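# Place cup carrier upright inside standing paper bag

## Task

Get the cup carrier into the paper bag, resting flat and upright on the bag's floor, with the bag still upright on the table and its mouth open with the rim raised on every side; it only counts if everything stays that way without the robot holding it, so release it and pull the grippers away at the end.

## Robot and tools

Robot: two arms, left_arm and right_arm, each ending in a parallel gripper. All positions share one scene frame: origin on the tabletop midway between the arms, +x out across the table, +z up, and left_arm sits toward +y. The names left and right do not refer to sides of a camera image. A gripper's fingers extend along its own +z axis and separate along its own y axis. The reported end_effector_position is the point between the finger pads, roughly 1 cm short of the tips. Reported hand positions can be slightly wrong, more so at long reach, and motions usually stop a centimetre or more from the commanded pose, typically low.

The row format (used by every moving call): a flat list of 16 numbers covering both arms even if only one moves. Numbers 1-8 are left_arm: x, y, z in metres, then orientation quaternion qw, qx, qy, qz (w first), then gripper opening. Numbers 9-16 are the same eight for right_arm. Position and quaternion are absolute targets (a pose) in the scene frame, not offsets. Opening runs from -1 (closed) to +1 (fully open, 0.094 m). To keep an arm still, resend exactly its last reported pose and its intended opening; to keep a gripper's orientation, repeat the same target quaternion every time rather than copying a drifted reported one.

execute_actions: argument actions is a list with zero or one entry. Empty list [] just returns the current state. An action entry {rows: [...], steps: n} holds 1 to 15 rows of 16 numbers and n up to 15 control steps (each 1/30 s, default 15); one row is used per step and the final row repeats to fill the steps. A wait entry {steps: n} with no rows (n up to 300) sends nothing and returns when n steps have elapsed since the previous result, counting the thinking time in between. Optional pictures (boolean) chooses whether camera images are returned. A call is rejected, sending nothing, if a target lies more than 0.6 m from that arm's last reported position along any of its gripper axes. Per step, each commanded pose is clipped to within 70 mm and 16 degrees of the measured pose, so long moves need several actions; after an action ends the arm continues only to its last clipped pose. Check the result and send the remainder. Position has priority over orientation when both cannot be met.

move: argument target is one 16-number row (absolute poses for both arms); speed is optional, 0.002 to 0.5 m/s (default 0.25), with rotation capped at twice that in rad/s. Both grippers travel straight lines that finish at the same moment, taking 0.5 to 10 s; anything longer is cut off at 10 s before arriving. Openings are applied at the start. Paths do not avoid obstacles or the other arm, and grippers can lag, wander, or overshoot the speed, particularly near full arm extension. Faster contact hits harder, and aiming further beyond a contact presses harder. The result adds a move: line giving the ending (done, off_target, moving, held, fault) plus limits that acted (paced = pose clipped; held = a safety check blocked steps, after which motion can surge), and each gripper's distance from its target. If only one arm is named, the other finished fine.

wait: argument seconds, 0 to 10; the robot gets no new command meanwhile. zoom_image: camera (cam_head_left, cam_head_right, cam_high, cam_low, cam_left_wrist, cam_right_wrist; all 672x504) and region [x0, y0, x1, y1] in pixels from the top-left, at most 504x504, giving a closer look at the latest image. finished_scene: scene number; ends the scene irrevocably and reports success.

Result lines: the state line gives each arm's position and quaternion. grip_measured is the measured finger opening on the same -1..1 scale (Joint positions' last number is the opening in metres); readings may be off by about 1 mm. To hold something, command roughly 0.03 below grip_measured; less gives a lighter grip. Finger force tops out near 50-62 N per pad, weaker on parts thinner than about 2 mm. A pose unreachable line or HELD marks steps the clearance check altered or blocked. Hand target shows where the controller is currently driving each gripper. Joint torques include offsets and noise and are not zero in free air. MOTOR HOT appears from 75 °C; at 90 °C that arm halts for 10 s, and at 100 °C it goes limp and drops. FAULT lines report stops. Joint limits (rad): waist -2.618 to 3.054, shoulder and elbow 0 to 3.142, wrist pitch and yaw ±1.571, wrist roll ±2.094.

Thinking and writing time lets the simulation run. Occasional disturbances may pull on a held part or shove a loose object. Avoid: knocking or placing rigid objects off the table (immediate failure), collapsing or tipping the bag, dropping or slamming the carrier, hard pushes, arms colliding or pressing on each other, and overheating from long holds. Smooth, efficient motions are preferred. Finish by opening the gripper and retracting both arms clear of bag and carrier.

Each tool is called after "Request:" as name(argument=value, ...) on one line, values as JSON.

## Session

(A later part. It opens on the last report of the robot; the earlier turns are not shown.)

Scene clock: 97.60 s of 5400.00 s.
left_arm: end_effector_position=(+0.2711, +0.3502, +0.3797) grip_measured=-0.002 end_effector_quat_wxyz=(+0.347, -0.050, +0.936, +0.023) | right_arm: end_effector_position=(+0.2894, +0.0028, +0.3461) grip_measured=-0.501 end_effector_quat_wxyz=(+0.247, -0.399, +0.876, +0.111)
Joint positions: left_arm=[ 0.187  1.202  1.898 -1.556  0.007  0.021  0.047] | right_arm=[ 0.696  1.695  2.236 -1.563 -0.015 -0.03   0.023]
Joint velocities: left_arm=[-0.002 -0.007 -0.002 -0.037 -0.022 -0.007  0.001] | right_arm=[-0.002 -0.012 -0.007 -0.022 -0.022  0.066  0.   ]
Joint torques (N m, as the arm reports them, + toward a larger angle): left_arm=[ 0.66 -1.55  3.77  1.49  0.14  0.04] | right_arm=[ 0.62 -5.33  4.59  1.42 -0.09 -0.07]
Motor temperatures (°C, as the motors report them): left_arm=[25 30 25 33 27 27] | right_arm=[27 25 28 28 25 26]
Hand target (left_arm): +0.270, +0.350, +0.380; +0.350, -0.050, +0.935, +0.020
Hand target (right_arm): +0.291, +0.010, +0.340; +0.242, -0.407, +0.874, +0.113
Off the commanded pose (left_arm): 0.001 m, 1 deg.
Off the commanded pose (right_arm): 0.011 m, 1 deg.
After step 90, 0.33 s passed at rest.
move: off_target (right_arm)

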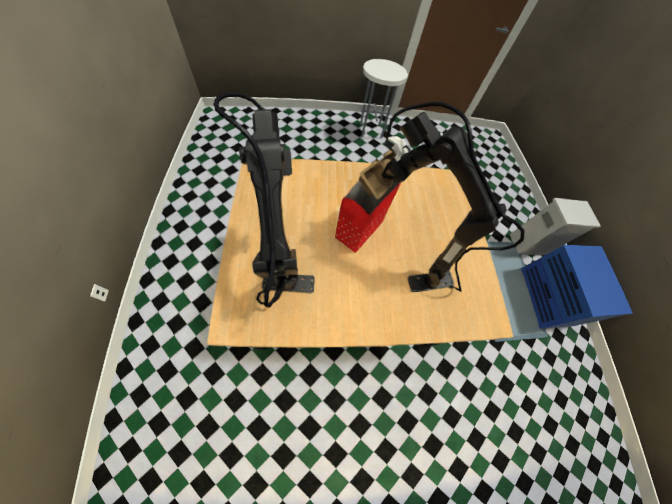

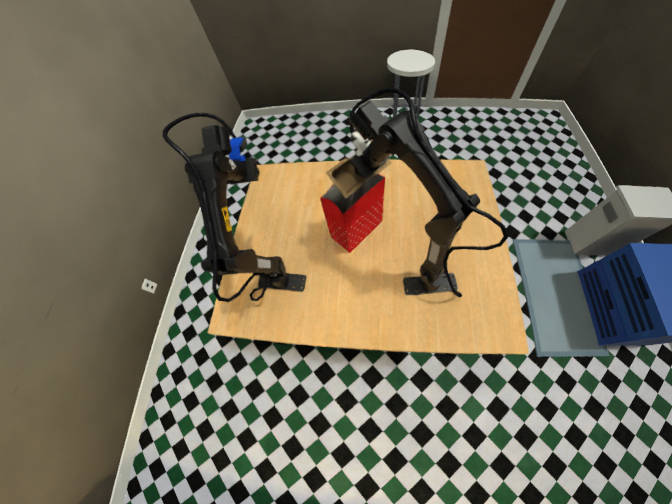

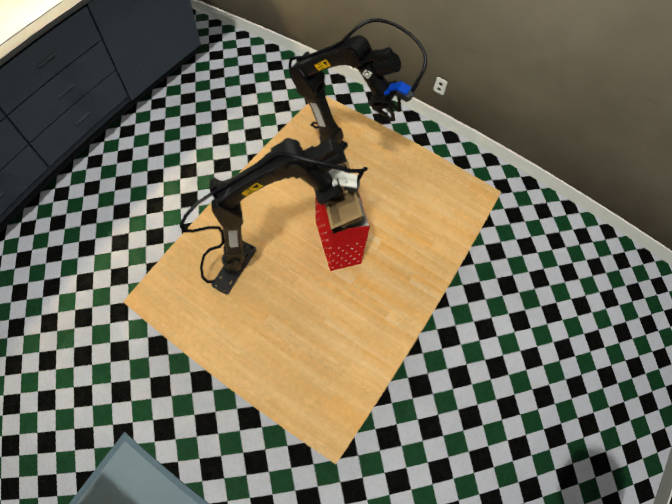

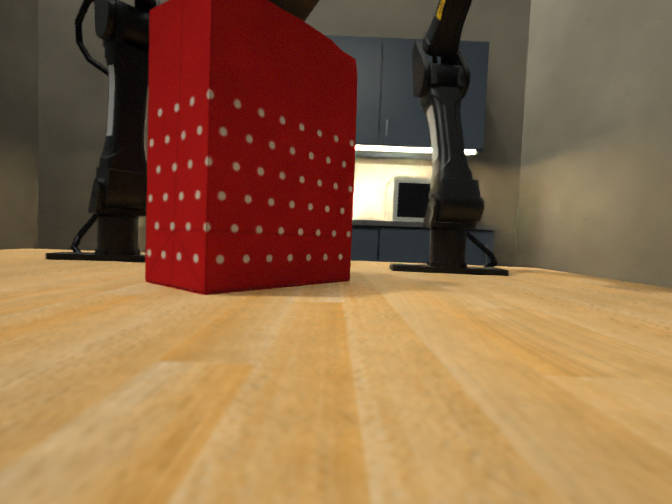

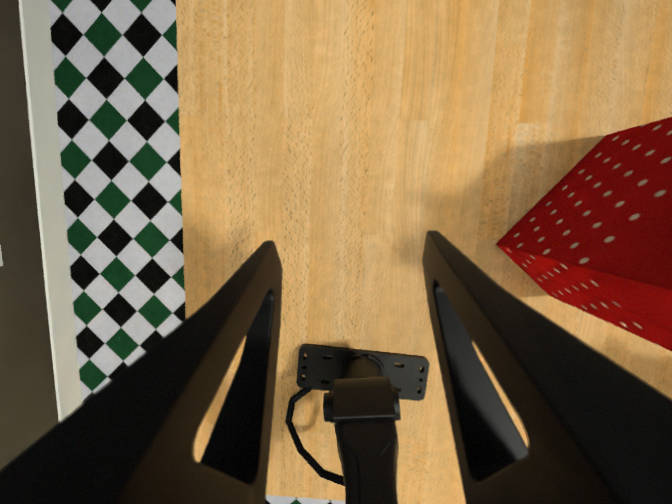

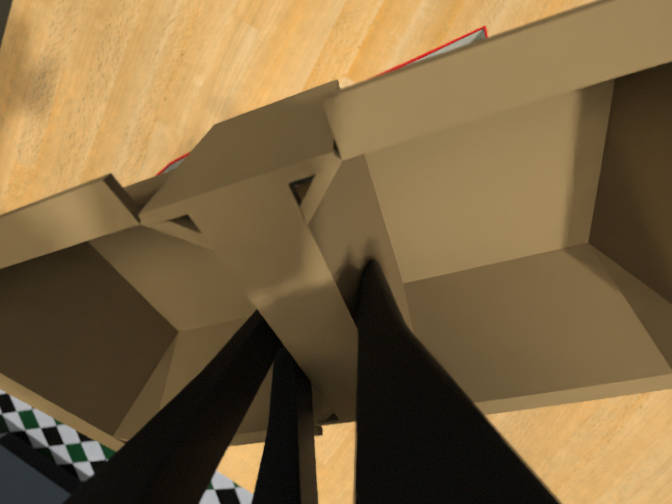

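Request:
move(target=[0.27,0.35,0.38,0.35,-0.05,0.935,0.02,0,0.28,0.024,0.315,0.209,-0.434,0.87,0.104,-0.56], speed=0.03)

Request:
zoom_image(camera="cam_high", region=[280,120,420,270])

Request:
zoom_image(camera="cam_head_right", region=[290,110,430,260])

Scene clock: 102.70 s of 5400.00 s.
left_arm: end_effector_position=(+0.2711, +0.3501, +0.3797) grip_measured=-0.002 end_effector_quat_wxyz=(+0.347, -0.050, +0.936, +0.023) | right_arm: end_effector_position=(+0.2790, +0.0151, +0.3182) grip_measured=-0.501 end_effector_quat_wxyz=(+0.207, -0.425, +0.875, +0.099)
Joint positions: left_arm=[ 0.187  1.202  1.898 -1.556  0.007  0.021  0.047] | right_arm=[ 0.74   1.716  2.166 -1.557 -0.015 -0.035  0.023]
Joint velocities: left_arm=[-0.007 -0.007  0.017 -0.051 -0.007 -0.007  0.001] | right_arm=[ 0.012 -0.022 -0.002  0.051  0.081 -0.022 -0.   ]
Joint torques (N m, as the arm reports them, + toward a larger angle): left_arm=[ 0.57 -1.48  3.84  1.52  0.19  0.07] | right_arm=[ 1.13 -6.37  4.94  1.34 -0.06 -0.05]
Motor temperatures (°C, as the motors report them): left_arm=[25 29 25 33 27 27] | right_arm=[27 25 28 28 25 26]
Hand target (left_arm): +0.270, +0.350, +0.380; +0.350, -0.050, +0.935, +0.020
Hand target (right_arm): +0.279, +0.023, +0.315; +0.208, -0.434, +0.871, +0.103
Off the commanded pose (left_arm): 0.001 m, 0 deg.
Off the commanded pose (right_arm): 0.010 m, 1 deg.
After step 90, 0.13 s passed at rest.
move: done

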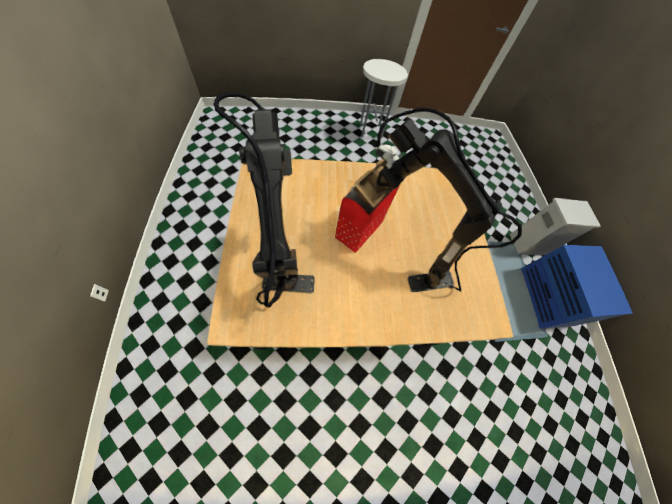

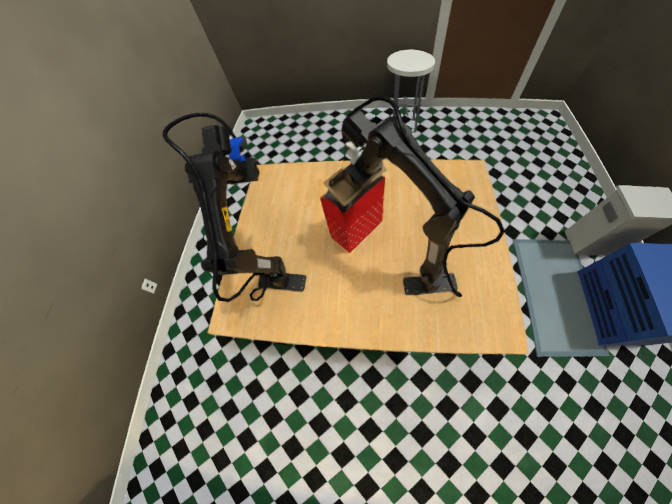

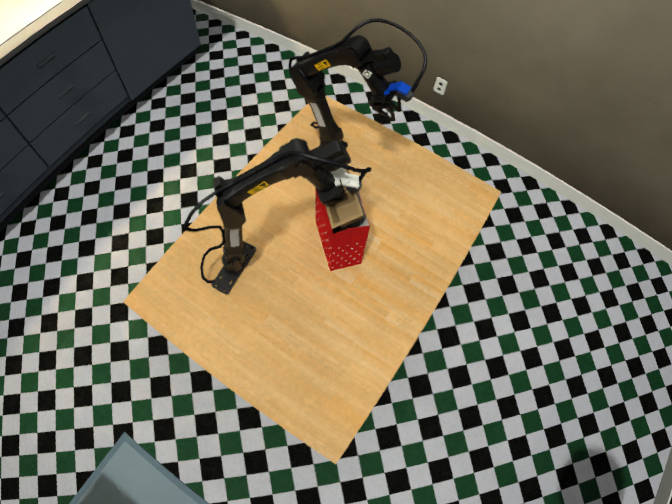

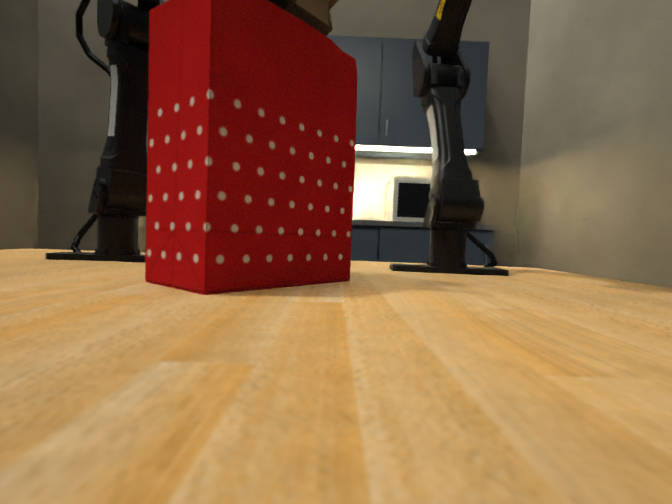

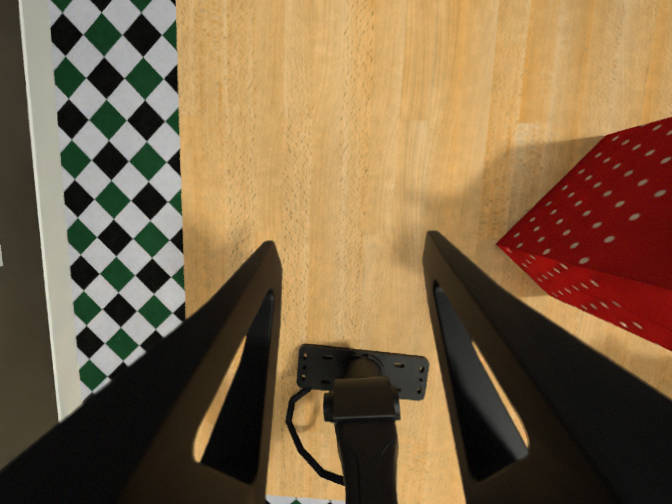

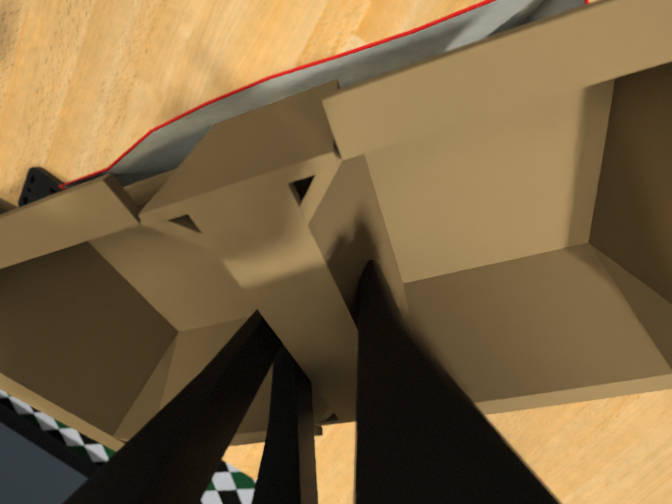

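Region (280, 120, 420, 270) of cam_high's 672x504 image, scaled by 3.360, with more detail than that image has; it fills the left 470 columns of this view, and the rest is white.

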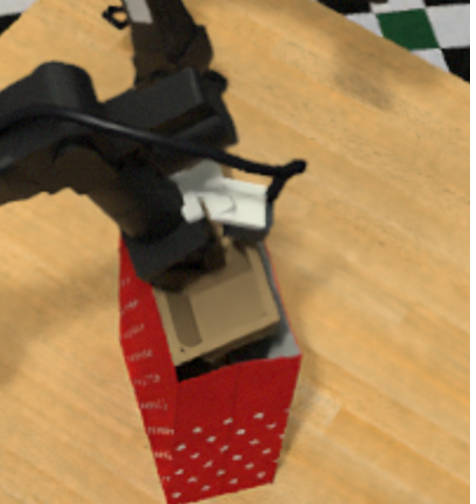

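Region (290, 110, 430, 260) of cam_head_right's 672x504 image, scaled by 3.360, with more detail than that image has; it fills the left 470 columns of this view, and the rest is white.

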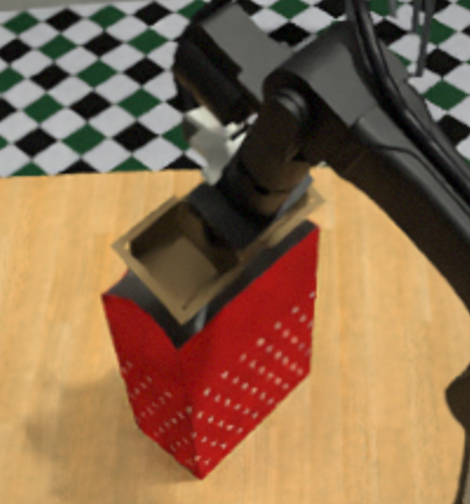

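Request:
move(target=[0.27,0.35,0.38,0.35,-0.05,0.935,0.02,0,0.285,0.03,0.28,0.17,-0.438,0.879,0.085,-0.56], speed=0.03)

Request:
zoom_image(camera="cam_high", region=[280,120,420,270])

Request:
zoom_image(camera="cam_head_right", region=[290,110,430,260])

Scene clock: 109.57 s of 5400.00 s.
left_arm: end_effector_position=(+0.2711, +0.3501, +0.3797) grip_measured=-0.002 end_effector_quat_wxyz=(+0.347, -0.050, +0.936, +0.023) | right_arm: end_effector_position=(+0.2846, +0.0217, +0.2838) grip_measured=-0.501 end_effector_quat_wxyz=(+0.168, -0.429, +0.884, +0.082)
Joint positions: left_arm=[ 0.187  1.202  1.898 -1.556  0.007  0.021  0.047] | right_arm=[ 0.74   1.758  2.092 -1.527 -0.015 -0.035  0.023]
Joint velocities: left_arm=[-0.012 -0.007 -0.002 -0.007 -0.037 -0.022 -0.   ] | right_arm=[ 0.002 -0.012  0.007 -0.007  0.095 -0.037 -0.   ]
Joint torques (N m, as the arm reports them, + toward a larger angle): left_arm=[ 0.71 -1.48  3.79  1.53  0.17  0.06] | right_arm=[ 1.19 -7.29  5.32  1.18 -0.02 -0.06]
Motor temperatures (°C, as the motors report them): left_arm=[25 29 25 34 27 27] | right_arm=[27 26 28 28 25 26]
Hand target (left_arm): +0.270, +0.350, +0.380; +0.350, -0.050, +0.935, +0.020
Hand target (right_arm): +0.284, +0.029, +0.280; +0.170, -0.437, +0.879, +0.085
Off the commanded pose (left_arm): 0.001 m, 0 deg.
Off the commanded pose (right_arm): 0.009 m, 1 deg.
After step 90, 2.13 s passed at rest.
move: done

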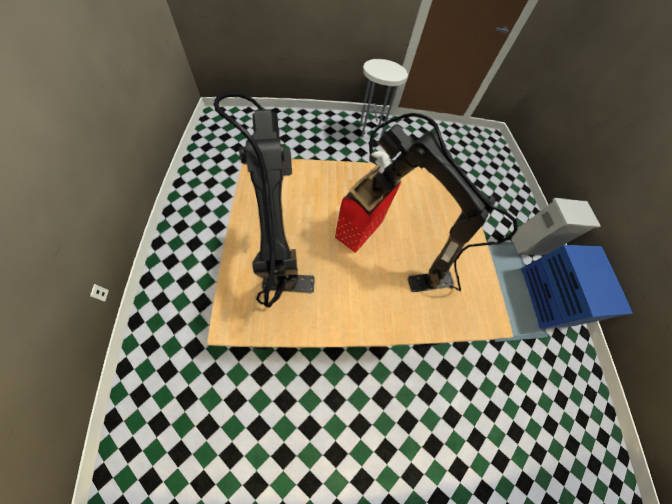

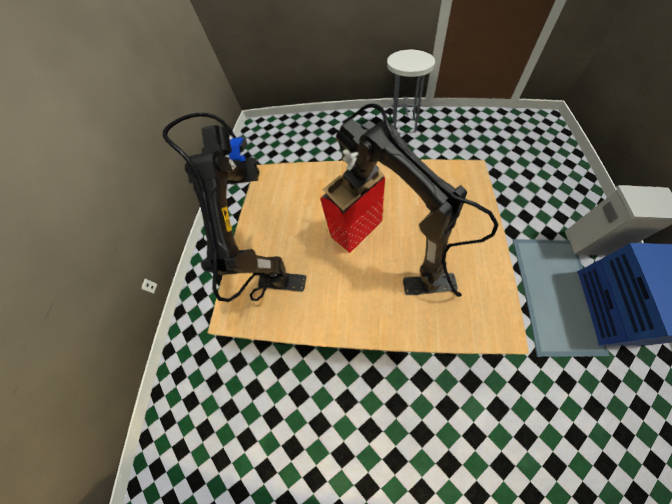

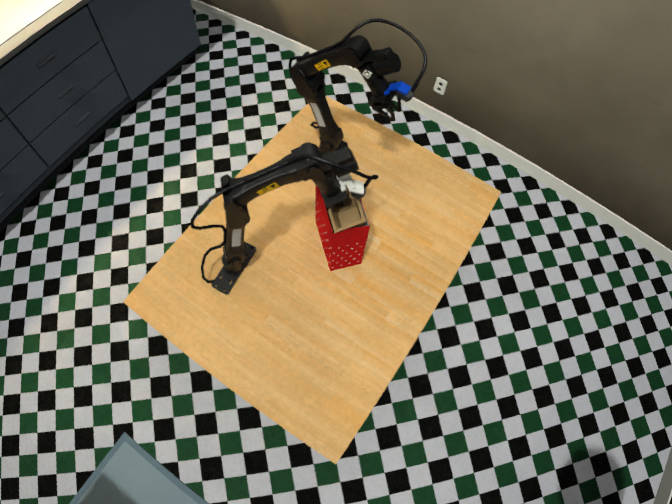

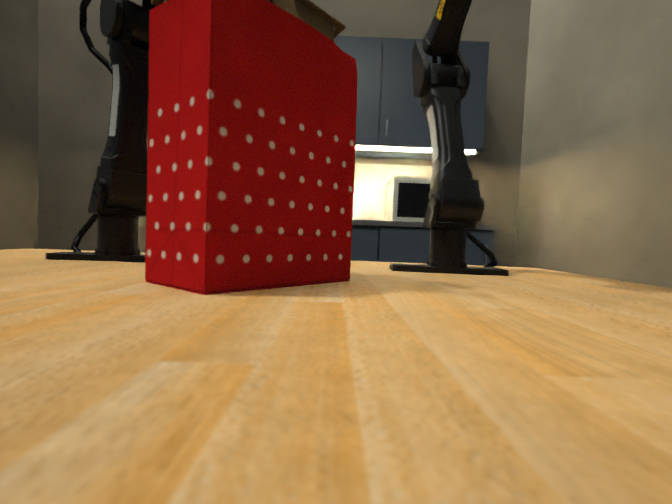

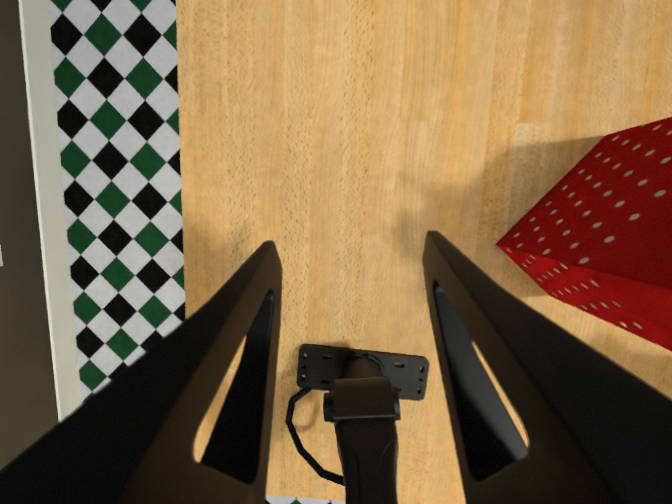

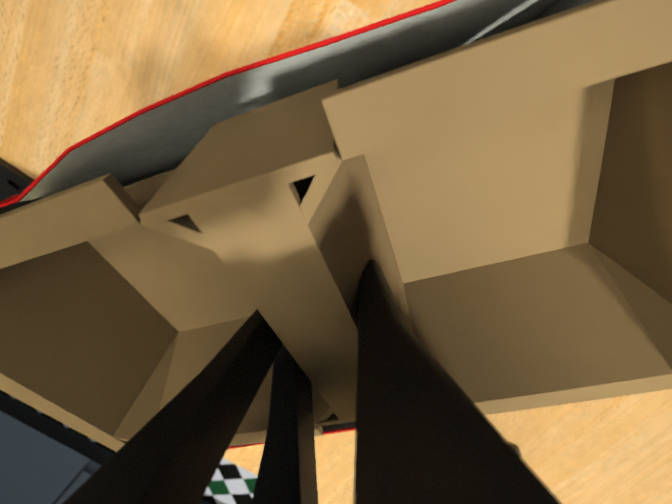

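Region (280, 120, 420, 270) of cam_high's 672x504 image, scaled by 3.360, with more detail than that image has; it fills the left 470 columns of this view, and the rest is white.

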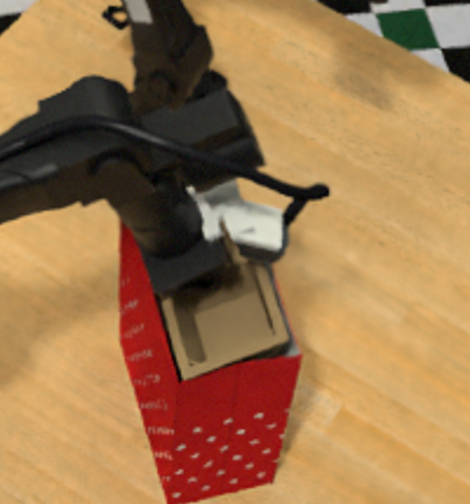

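Region (290, 110, 430, 260) of cam_head_right's 672x504 image, scaled by 3.360, with more detail than that image has; it fills the left 470 columns of this view, and the rest is white.

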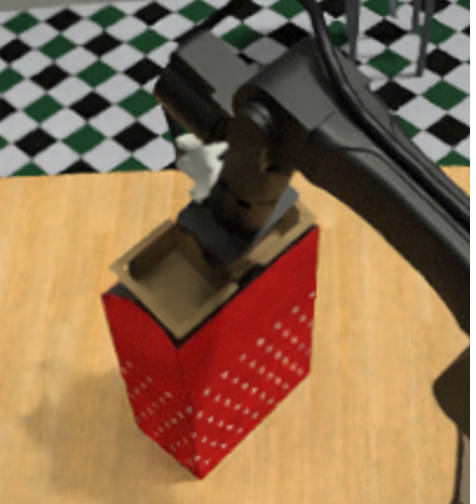

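Request:
move(target=[0.27,0.35,0.38,0.35,-0.05,0.935,0.02,0,0.28,0.027,0.245,0.154,-0.455,0.874,0.08,-0.56], speed=0.03)

Request:
zoom_image(camera="cam_high", region=[280,120,420,270])

Request:
zoom_image(camera="cam_head_left", region=[300,110,440,260])

Scene clock: 115.00 s of 5400.00 s.
left_arm: end_effector_position=(+0.2711, +0.3501, +0.3797) grip_measured=-0.002 end_effector_quat_wxyz=(+0.347, -0.050, +0.936, +0.023) | right_arm: end_effector_position=(+0.2884, +0.0198, +0.2524) grip_measured=-0.502 end_effector_quat_wxyz=(+0.166, -0.441, +0.879, +0.066)
Joint positions: left_arm=[ 0.187  1.202  1.898 -1.556  0.007  0.021  0.047] | right_arm=[ 0.74   1.711  1.9   -1.401  0.008 -0.066  0.023]
Joint velocities: left_arm=[-0.017  0.012 -0.007  0.022 -0.007  0.081 -0.001] | right_arm=[-0.002 -0.032 -0.002 -0.051  0.007  0.022  0.   ]
Joint torques (N m, as the arm reports them, + toward a larger angle): left_arm=[ 0.65 -1.46  3.84  1.49  0.13  0.06] | right_arm=[ 1.17 -8.06  3.76  1.01 -0.44 -0.11]
Motor temperatures (°C, as the motors report them): left_arm=[25 29 25 34 27 27] | right_arm=[27 26 28 28 25 26]
Hand target (left_arm): +0.270, +0.350, +0.380; +0.350, -0.050, +0.935, +0.020
Hand target (right_arm): +0.279, +0.026, +0.245; +0.153, -0.454, +0.874, +0.079
Off the commanded pose (left_arm): 0.001 m, 0 deg.
Off the commanded pose (right_arm): 0.013 m, 3 deg.
After step 90, 0.90 s passed at rest.
move: off_target (right_arm)

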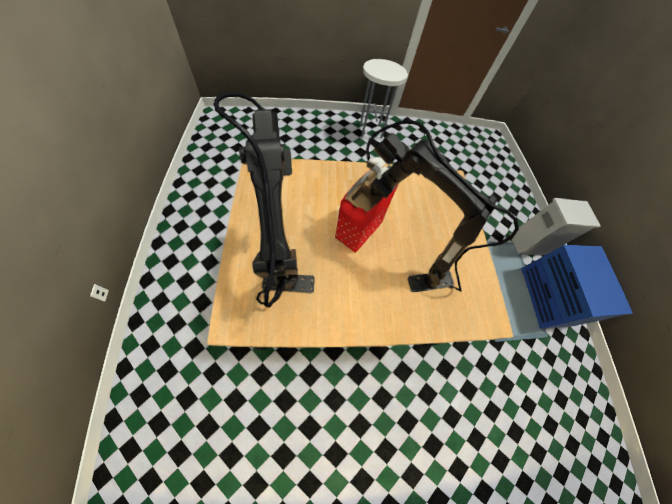

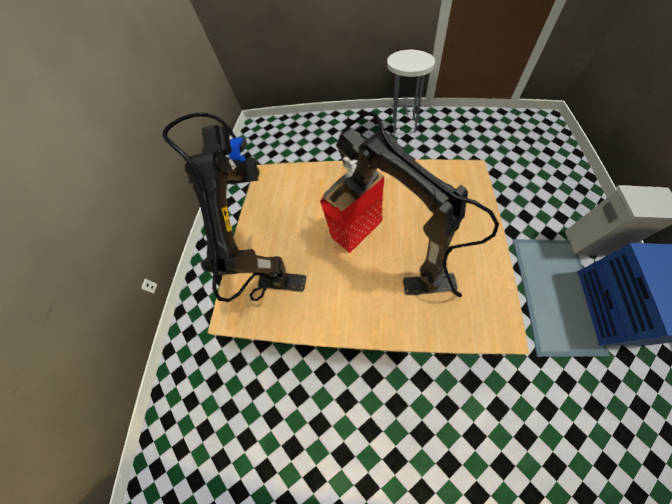

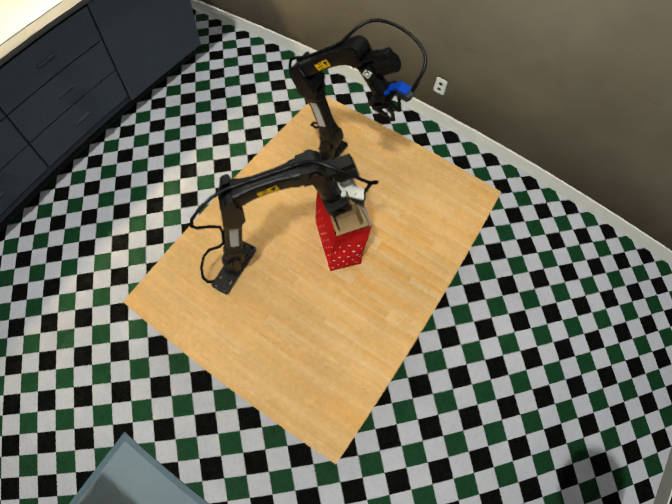

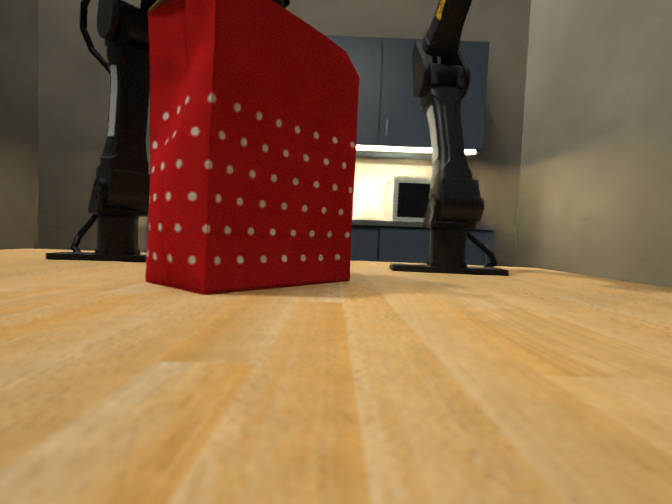

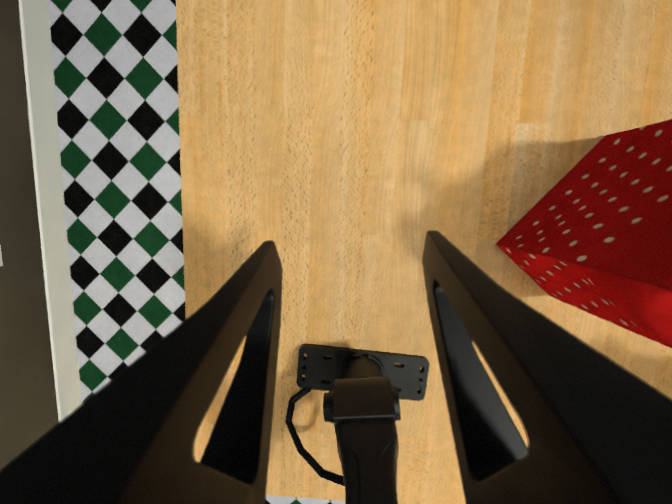

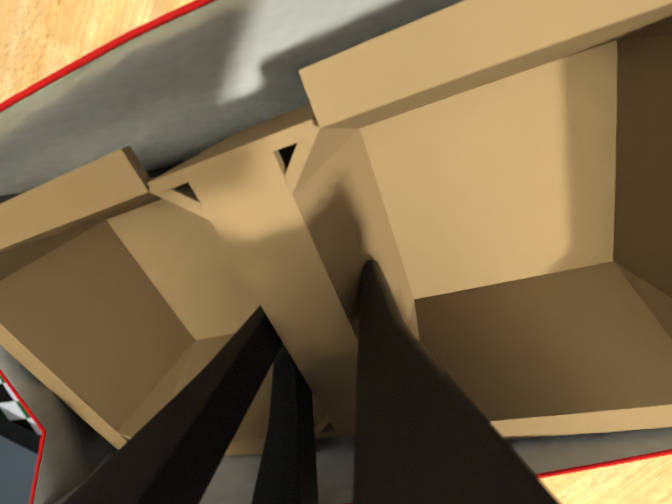

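Region (280, 120, 420, 270) of cam_high's 672x504 image, scaled by 3.360, with more detail than that image has; it fills the left 470 columns of this view, and the rest is white.

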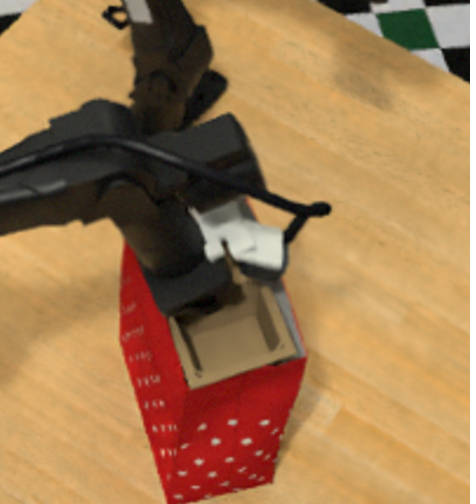

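Region (300, 110, 440, 260) of cam_head_left's 672x504 image, scaled by 3.360, with more detail than that image has; it fills the left 470 columns of this view, and the rest is white.

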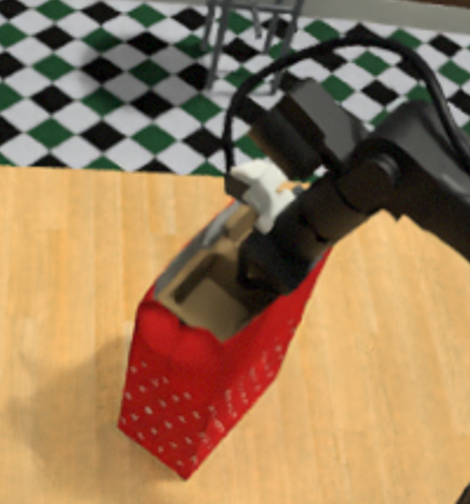

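The far end of the carrier caught on the rim, so I'm lifting slightly and shifting toward the other end.

Request:
move(target=[0.27,0.35,0.38,0.35,-0.05,0.935,0.02,0,0.27,0.035,0.272,0.154,-0.455,0.874,0.08,-0.56], speed=0.02)

Request:
zoom_image(camera="cam_high", region=[280,120,420,270])

Request:
zoom_image(camera="cam_head_left", region=[300,110,440,260])

Scene clock: 119.83 s of 5400.00 s.
left_arm: end_effector_position=(+0.2711, +0.3501, +0.3797) grip_measured=-0.002 end_effector_quat_wxyz=(+0.347, -0.050, +0.936, +0.023) | right_arm: end_effector_position=(+0.2733, +0.0297, +0.2684) grip_measured=-0.504 end_effector_quat_wxyz=(+0.154, -0.452, +0.876, +0.073)
Joint positions: left_arm=[ 0.187  1.202  1.898 -1.556  0.007  0.021  0.047] | right_arm=[ 0.782  1.758  2.034 -1.505 -0.004 -0.044  0.023]
Joint velocities: left_arm=[ 0.002  0.002  0.017 -0.022 -0.022 -0.007 -0.   ] | right_arm=[-0.017 -0.002  0.002 -0.037 -0.081 -0.007  0.   ]
Joint torques (N m, as the arm reports them, + toward a larger angle): left_arm=[ 0.7  -1.52  3.91  1.52  0.12  0.05] | right_arm=[ 1.17 -7.    9.43  0.77 -0.1   0.06]
Motor temperatures (°C, as the motors report them): left_arm=[25 29 25 34 27 27] | right_arm=[27 26 28 28 26 26]
Hand target (left_arm): +0.270, +0.350, +0.380; +0.350, -0.050, +0.935, +0.020
Hand target (right_arm): +0.270, +0.035, +0.272; +0.154, -0.455, +0.873, +0.079
Off the commanded pose (left_arm): 0.001 m, 0 deg.
Off the commanded pose (right_arm): 0.007 m, 1 deg.
After step 90, 0.03 s passed at rest.
move: done

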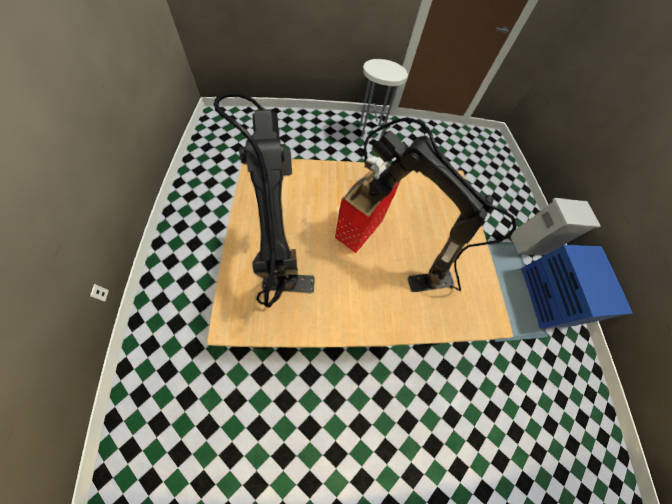

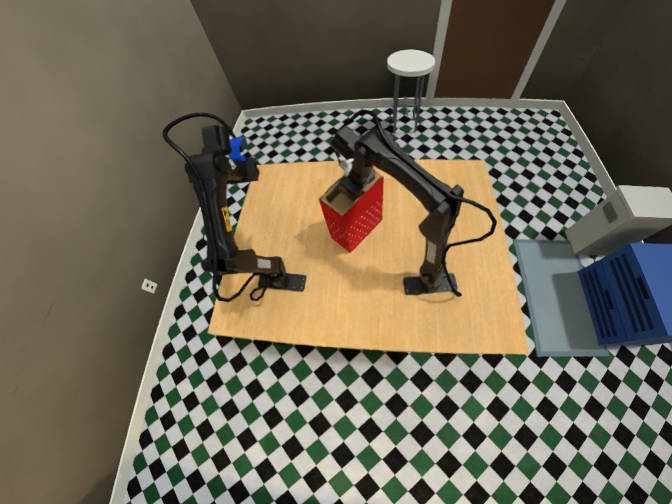

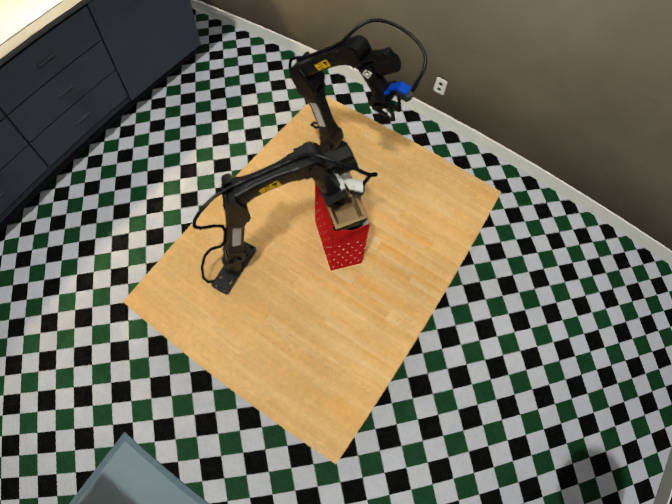

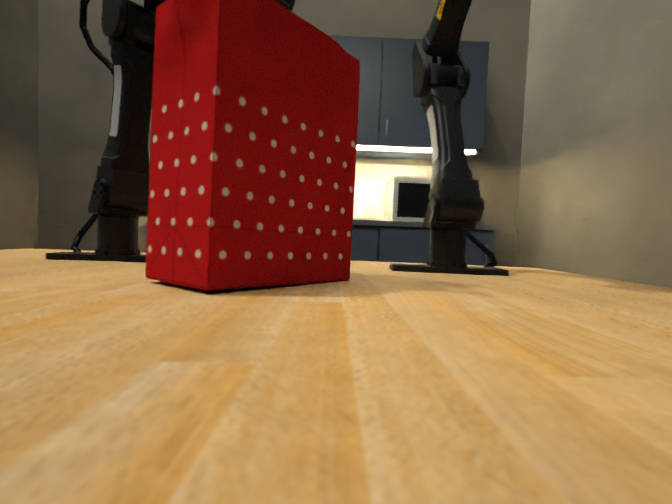

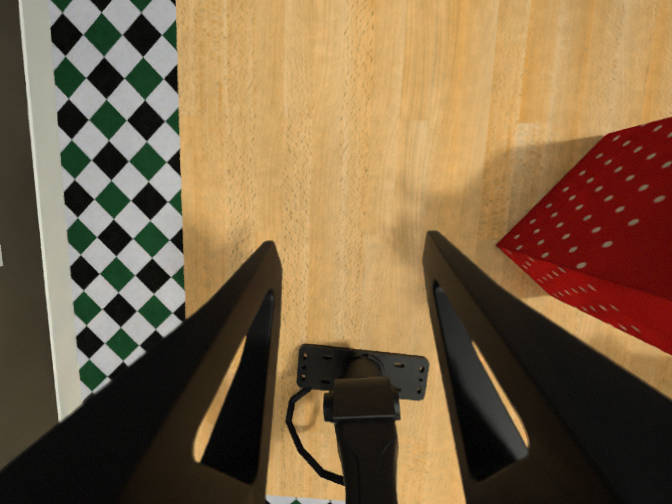

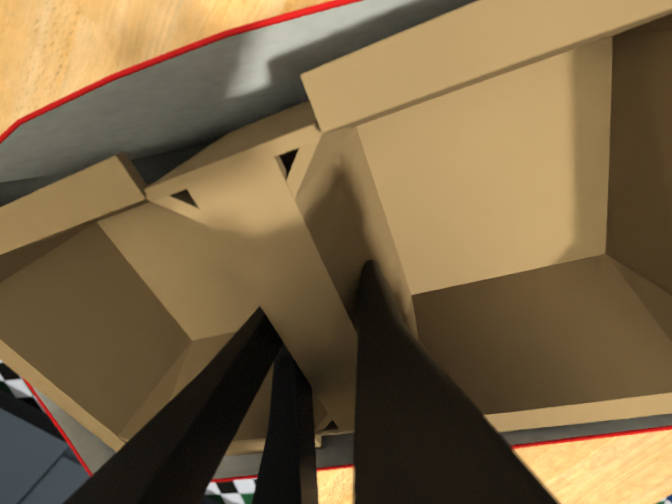

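Region (280, 120, 420, 270) of cam_high's 672x504 image, scaled by 3.360, with more detail than that image has; it fills the left 470 columns of this view, and the rest is white.

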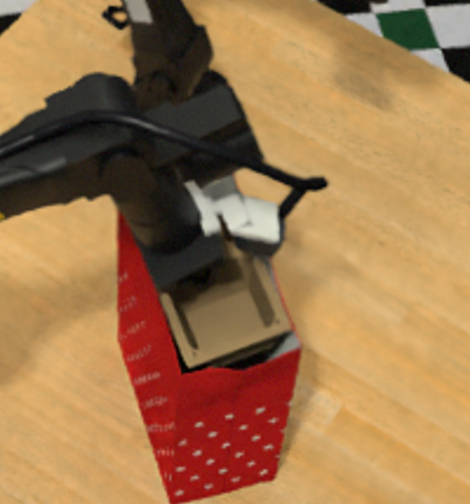

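Region (300, 110, 440, 260) of cam_head_left's 672x504 image, scaled by 3.360, with more detail than that image has; it fills the left 470 columns of this view, and the rest is white.

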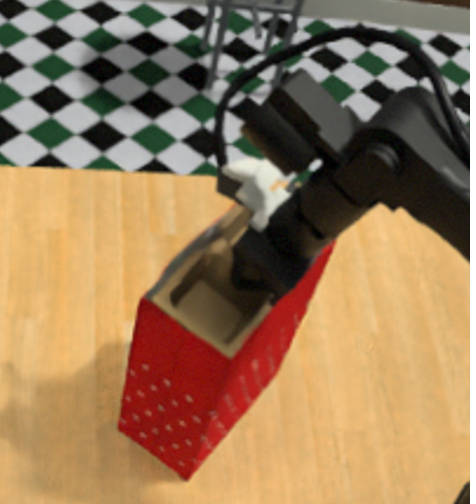

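Request:
move(target=[0.27,0.35,0.38,0.35,-0.05,0.935,0.02,0,0.272,0.036,0.235,0.139,-0.456,0.876,0.072,-0.56], speed=0.02)

Request:
zoom_image(camera="cam_high", region=[280,120,420,270])

Scene clock: 124.07 s of 5400.00 s.
left_arm: end_effector_position=(+0.2711, +0.3501, +0.3797) grip_measured=-0.002 end_effector_quat_wxyz=(+0.347, -0.050, +0.936, +0.023) | right_arm: end_effector_position=(+0.2754, +0.0328, +0.2303) grip_measured=-0.504 end_effector_quat_wxyz=(+0.130, -0.453, +0.880, +0.063)
Joint positions: left_arm=[ 0.187  1.202  1.898 -1.556  0.007  0.021  0.047] | right_arm=[ 0.782  1.759  1.886 -1.409 -0.005 -0.042  0.023]
Joint velocities: left_arm=[-0.002  0.002  0.002  0.022 -0.007 -0.037  0.001] | right_arm=[-0.007 -0.002 -0.007 -0.051 -0.051  0.022 -0.001]
Joint torques (N m, as the arm reports them, + toward a larger angle): left_arm=[ 0.68 -1.59  3.87  1.52  0.15  0.06] | right_arm=[  0.81 -10.26   5.56   0.95  -0.08   0.01]
Motor temperatures (°C, as the motors report them): left_arm=[25 29 25 34 27 27] | right_arm=[27 26 28 28 26 26]
Hand target (left_arm): +0.270, +0.350, +0.380; +0.350, -0.050, +0.935, +0.020
Hand target (right_arm): +0.272, +0.035, +0.235; +0.139, -0.456, +0.876, +0.072
Off the commanded pose (left_arm): 0.001 m, 0 deg.
Off the commanded pose (right_arm): 0.007 m, 2 deg.
move: done

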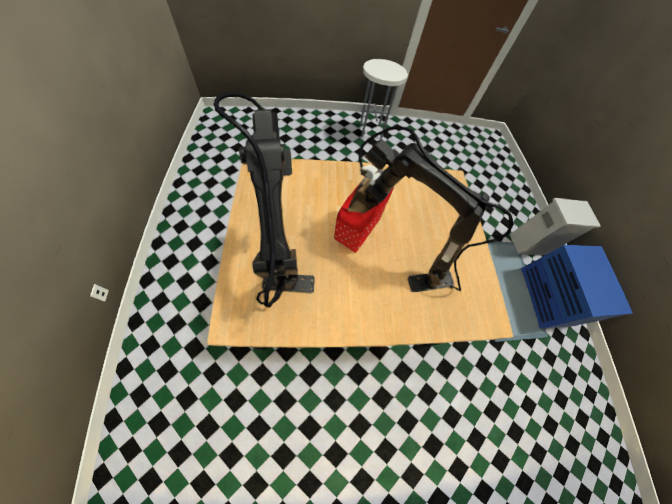

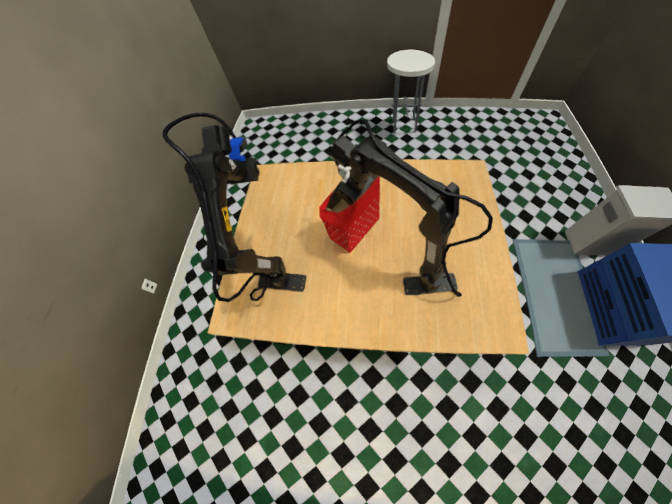

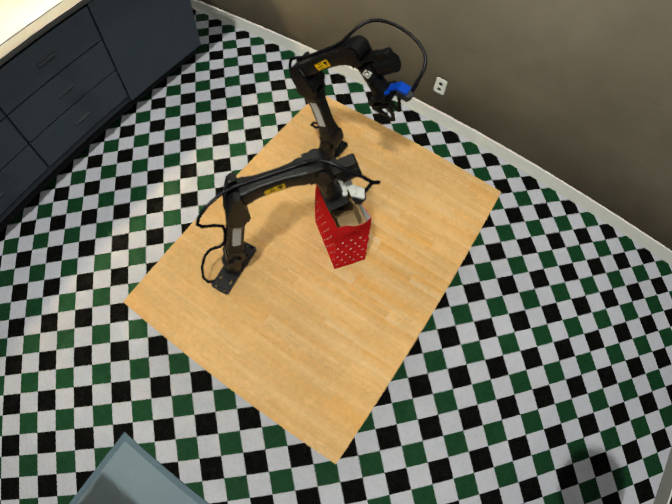

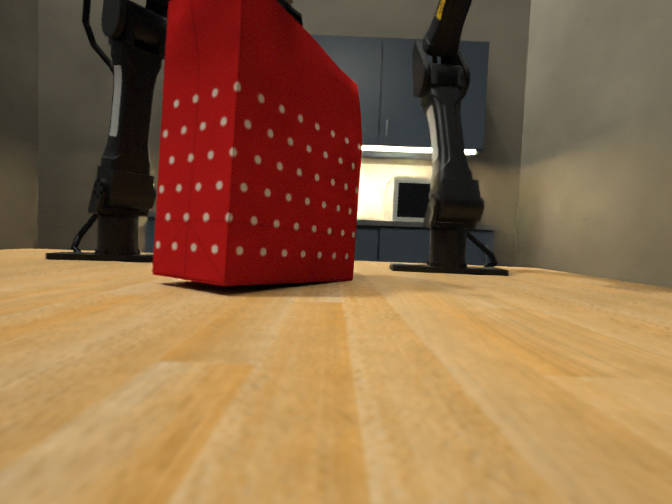

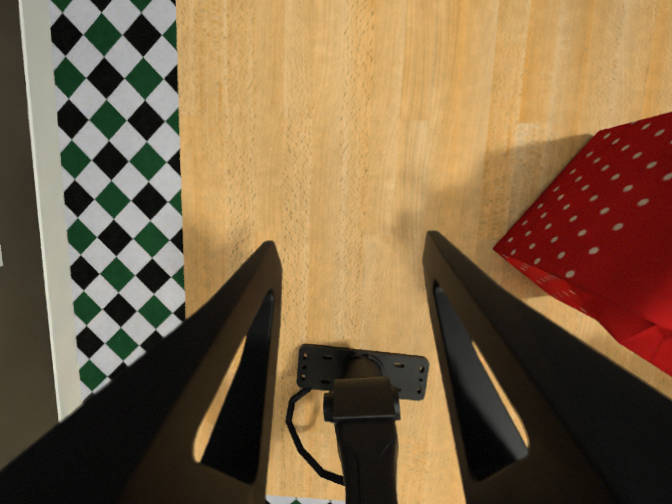

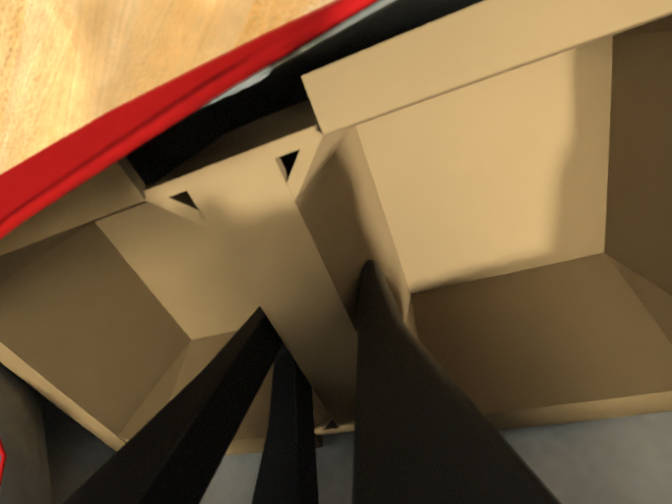

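Region (280, 120, 420, 270) of cam_high's 672x504 image, scaled by 3.360, with more detail than that image has; it fills the left 470 columns of this view, and the rest is white.

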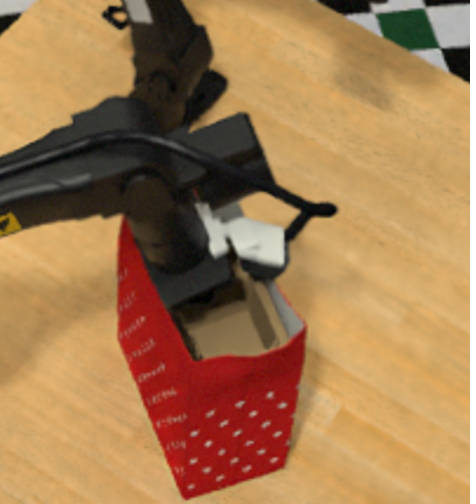

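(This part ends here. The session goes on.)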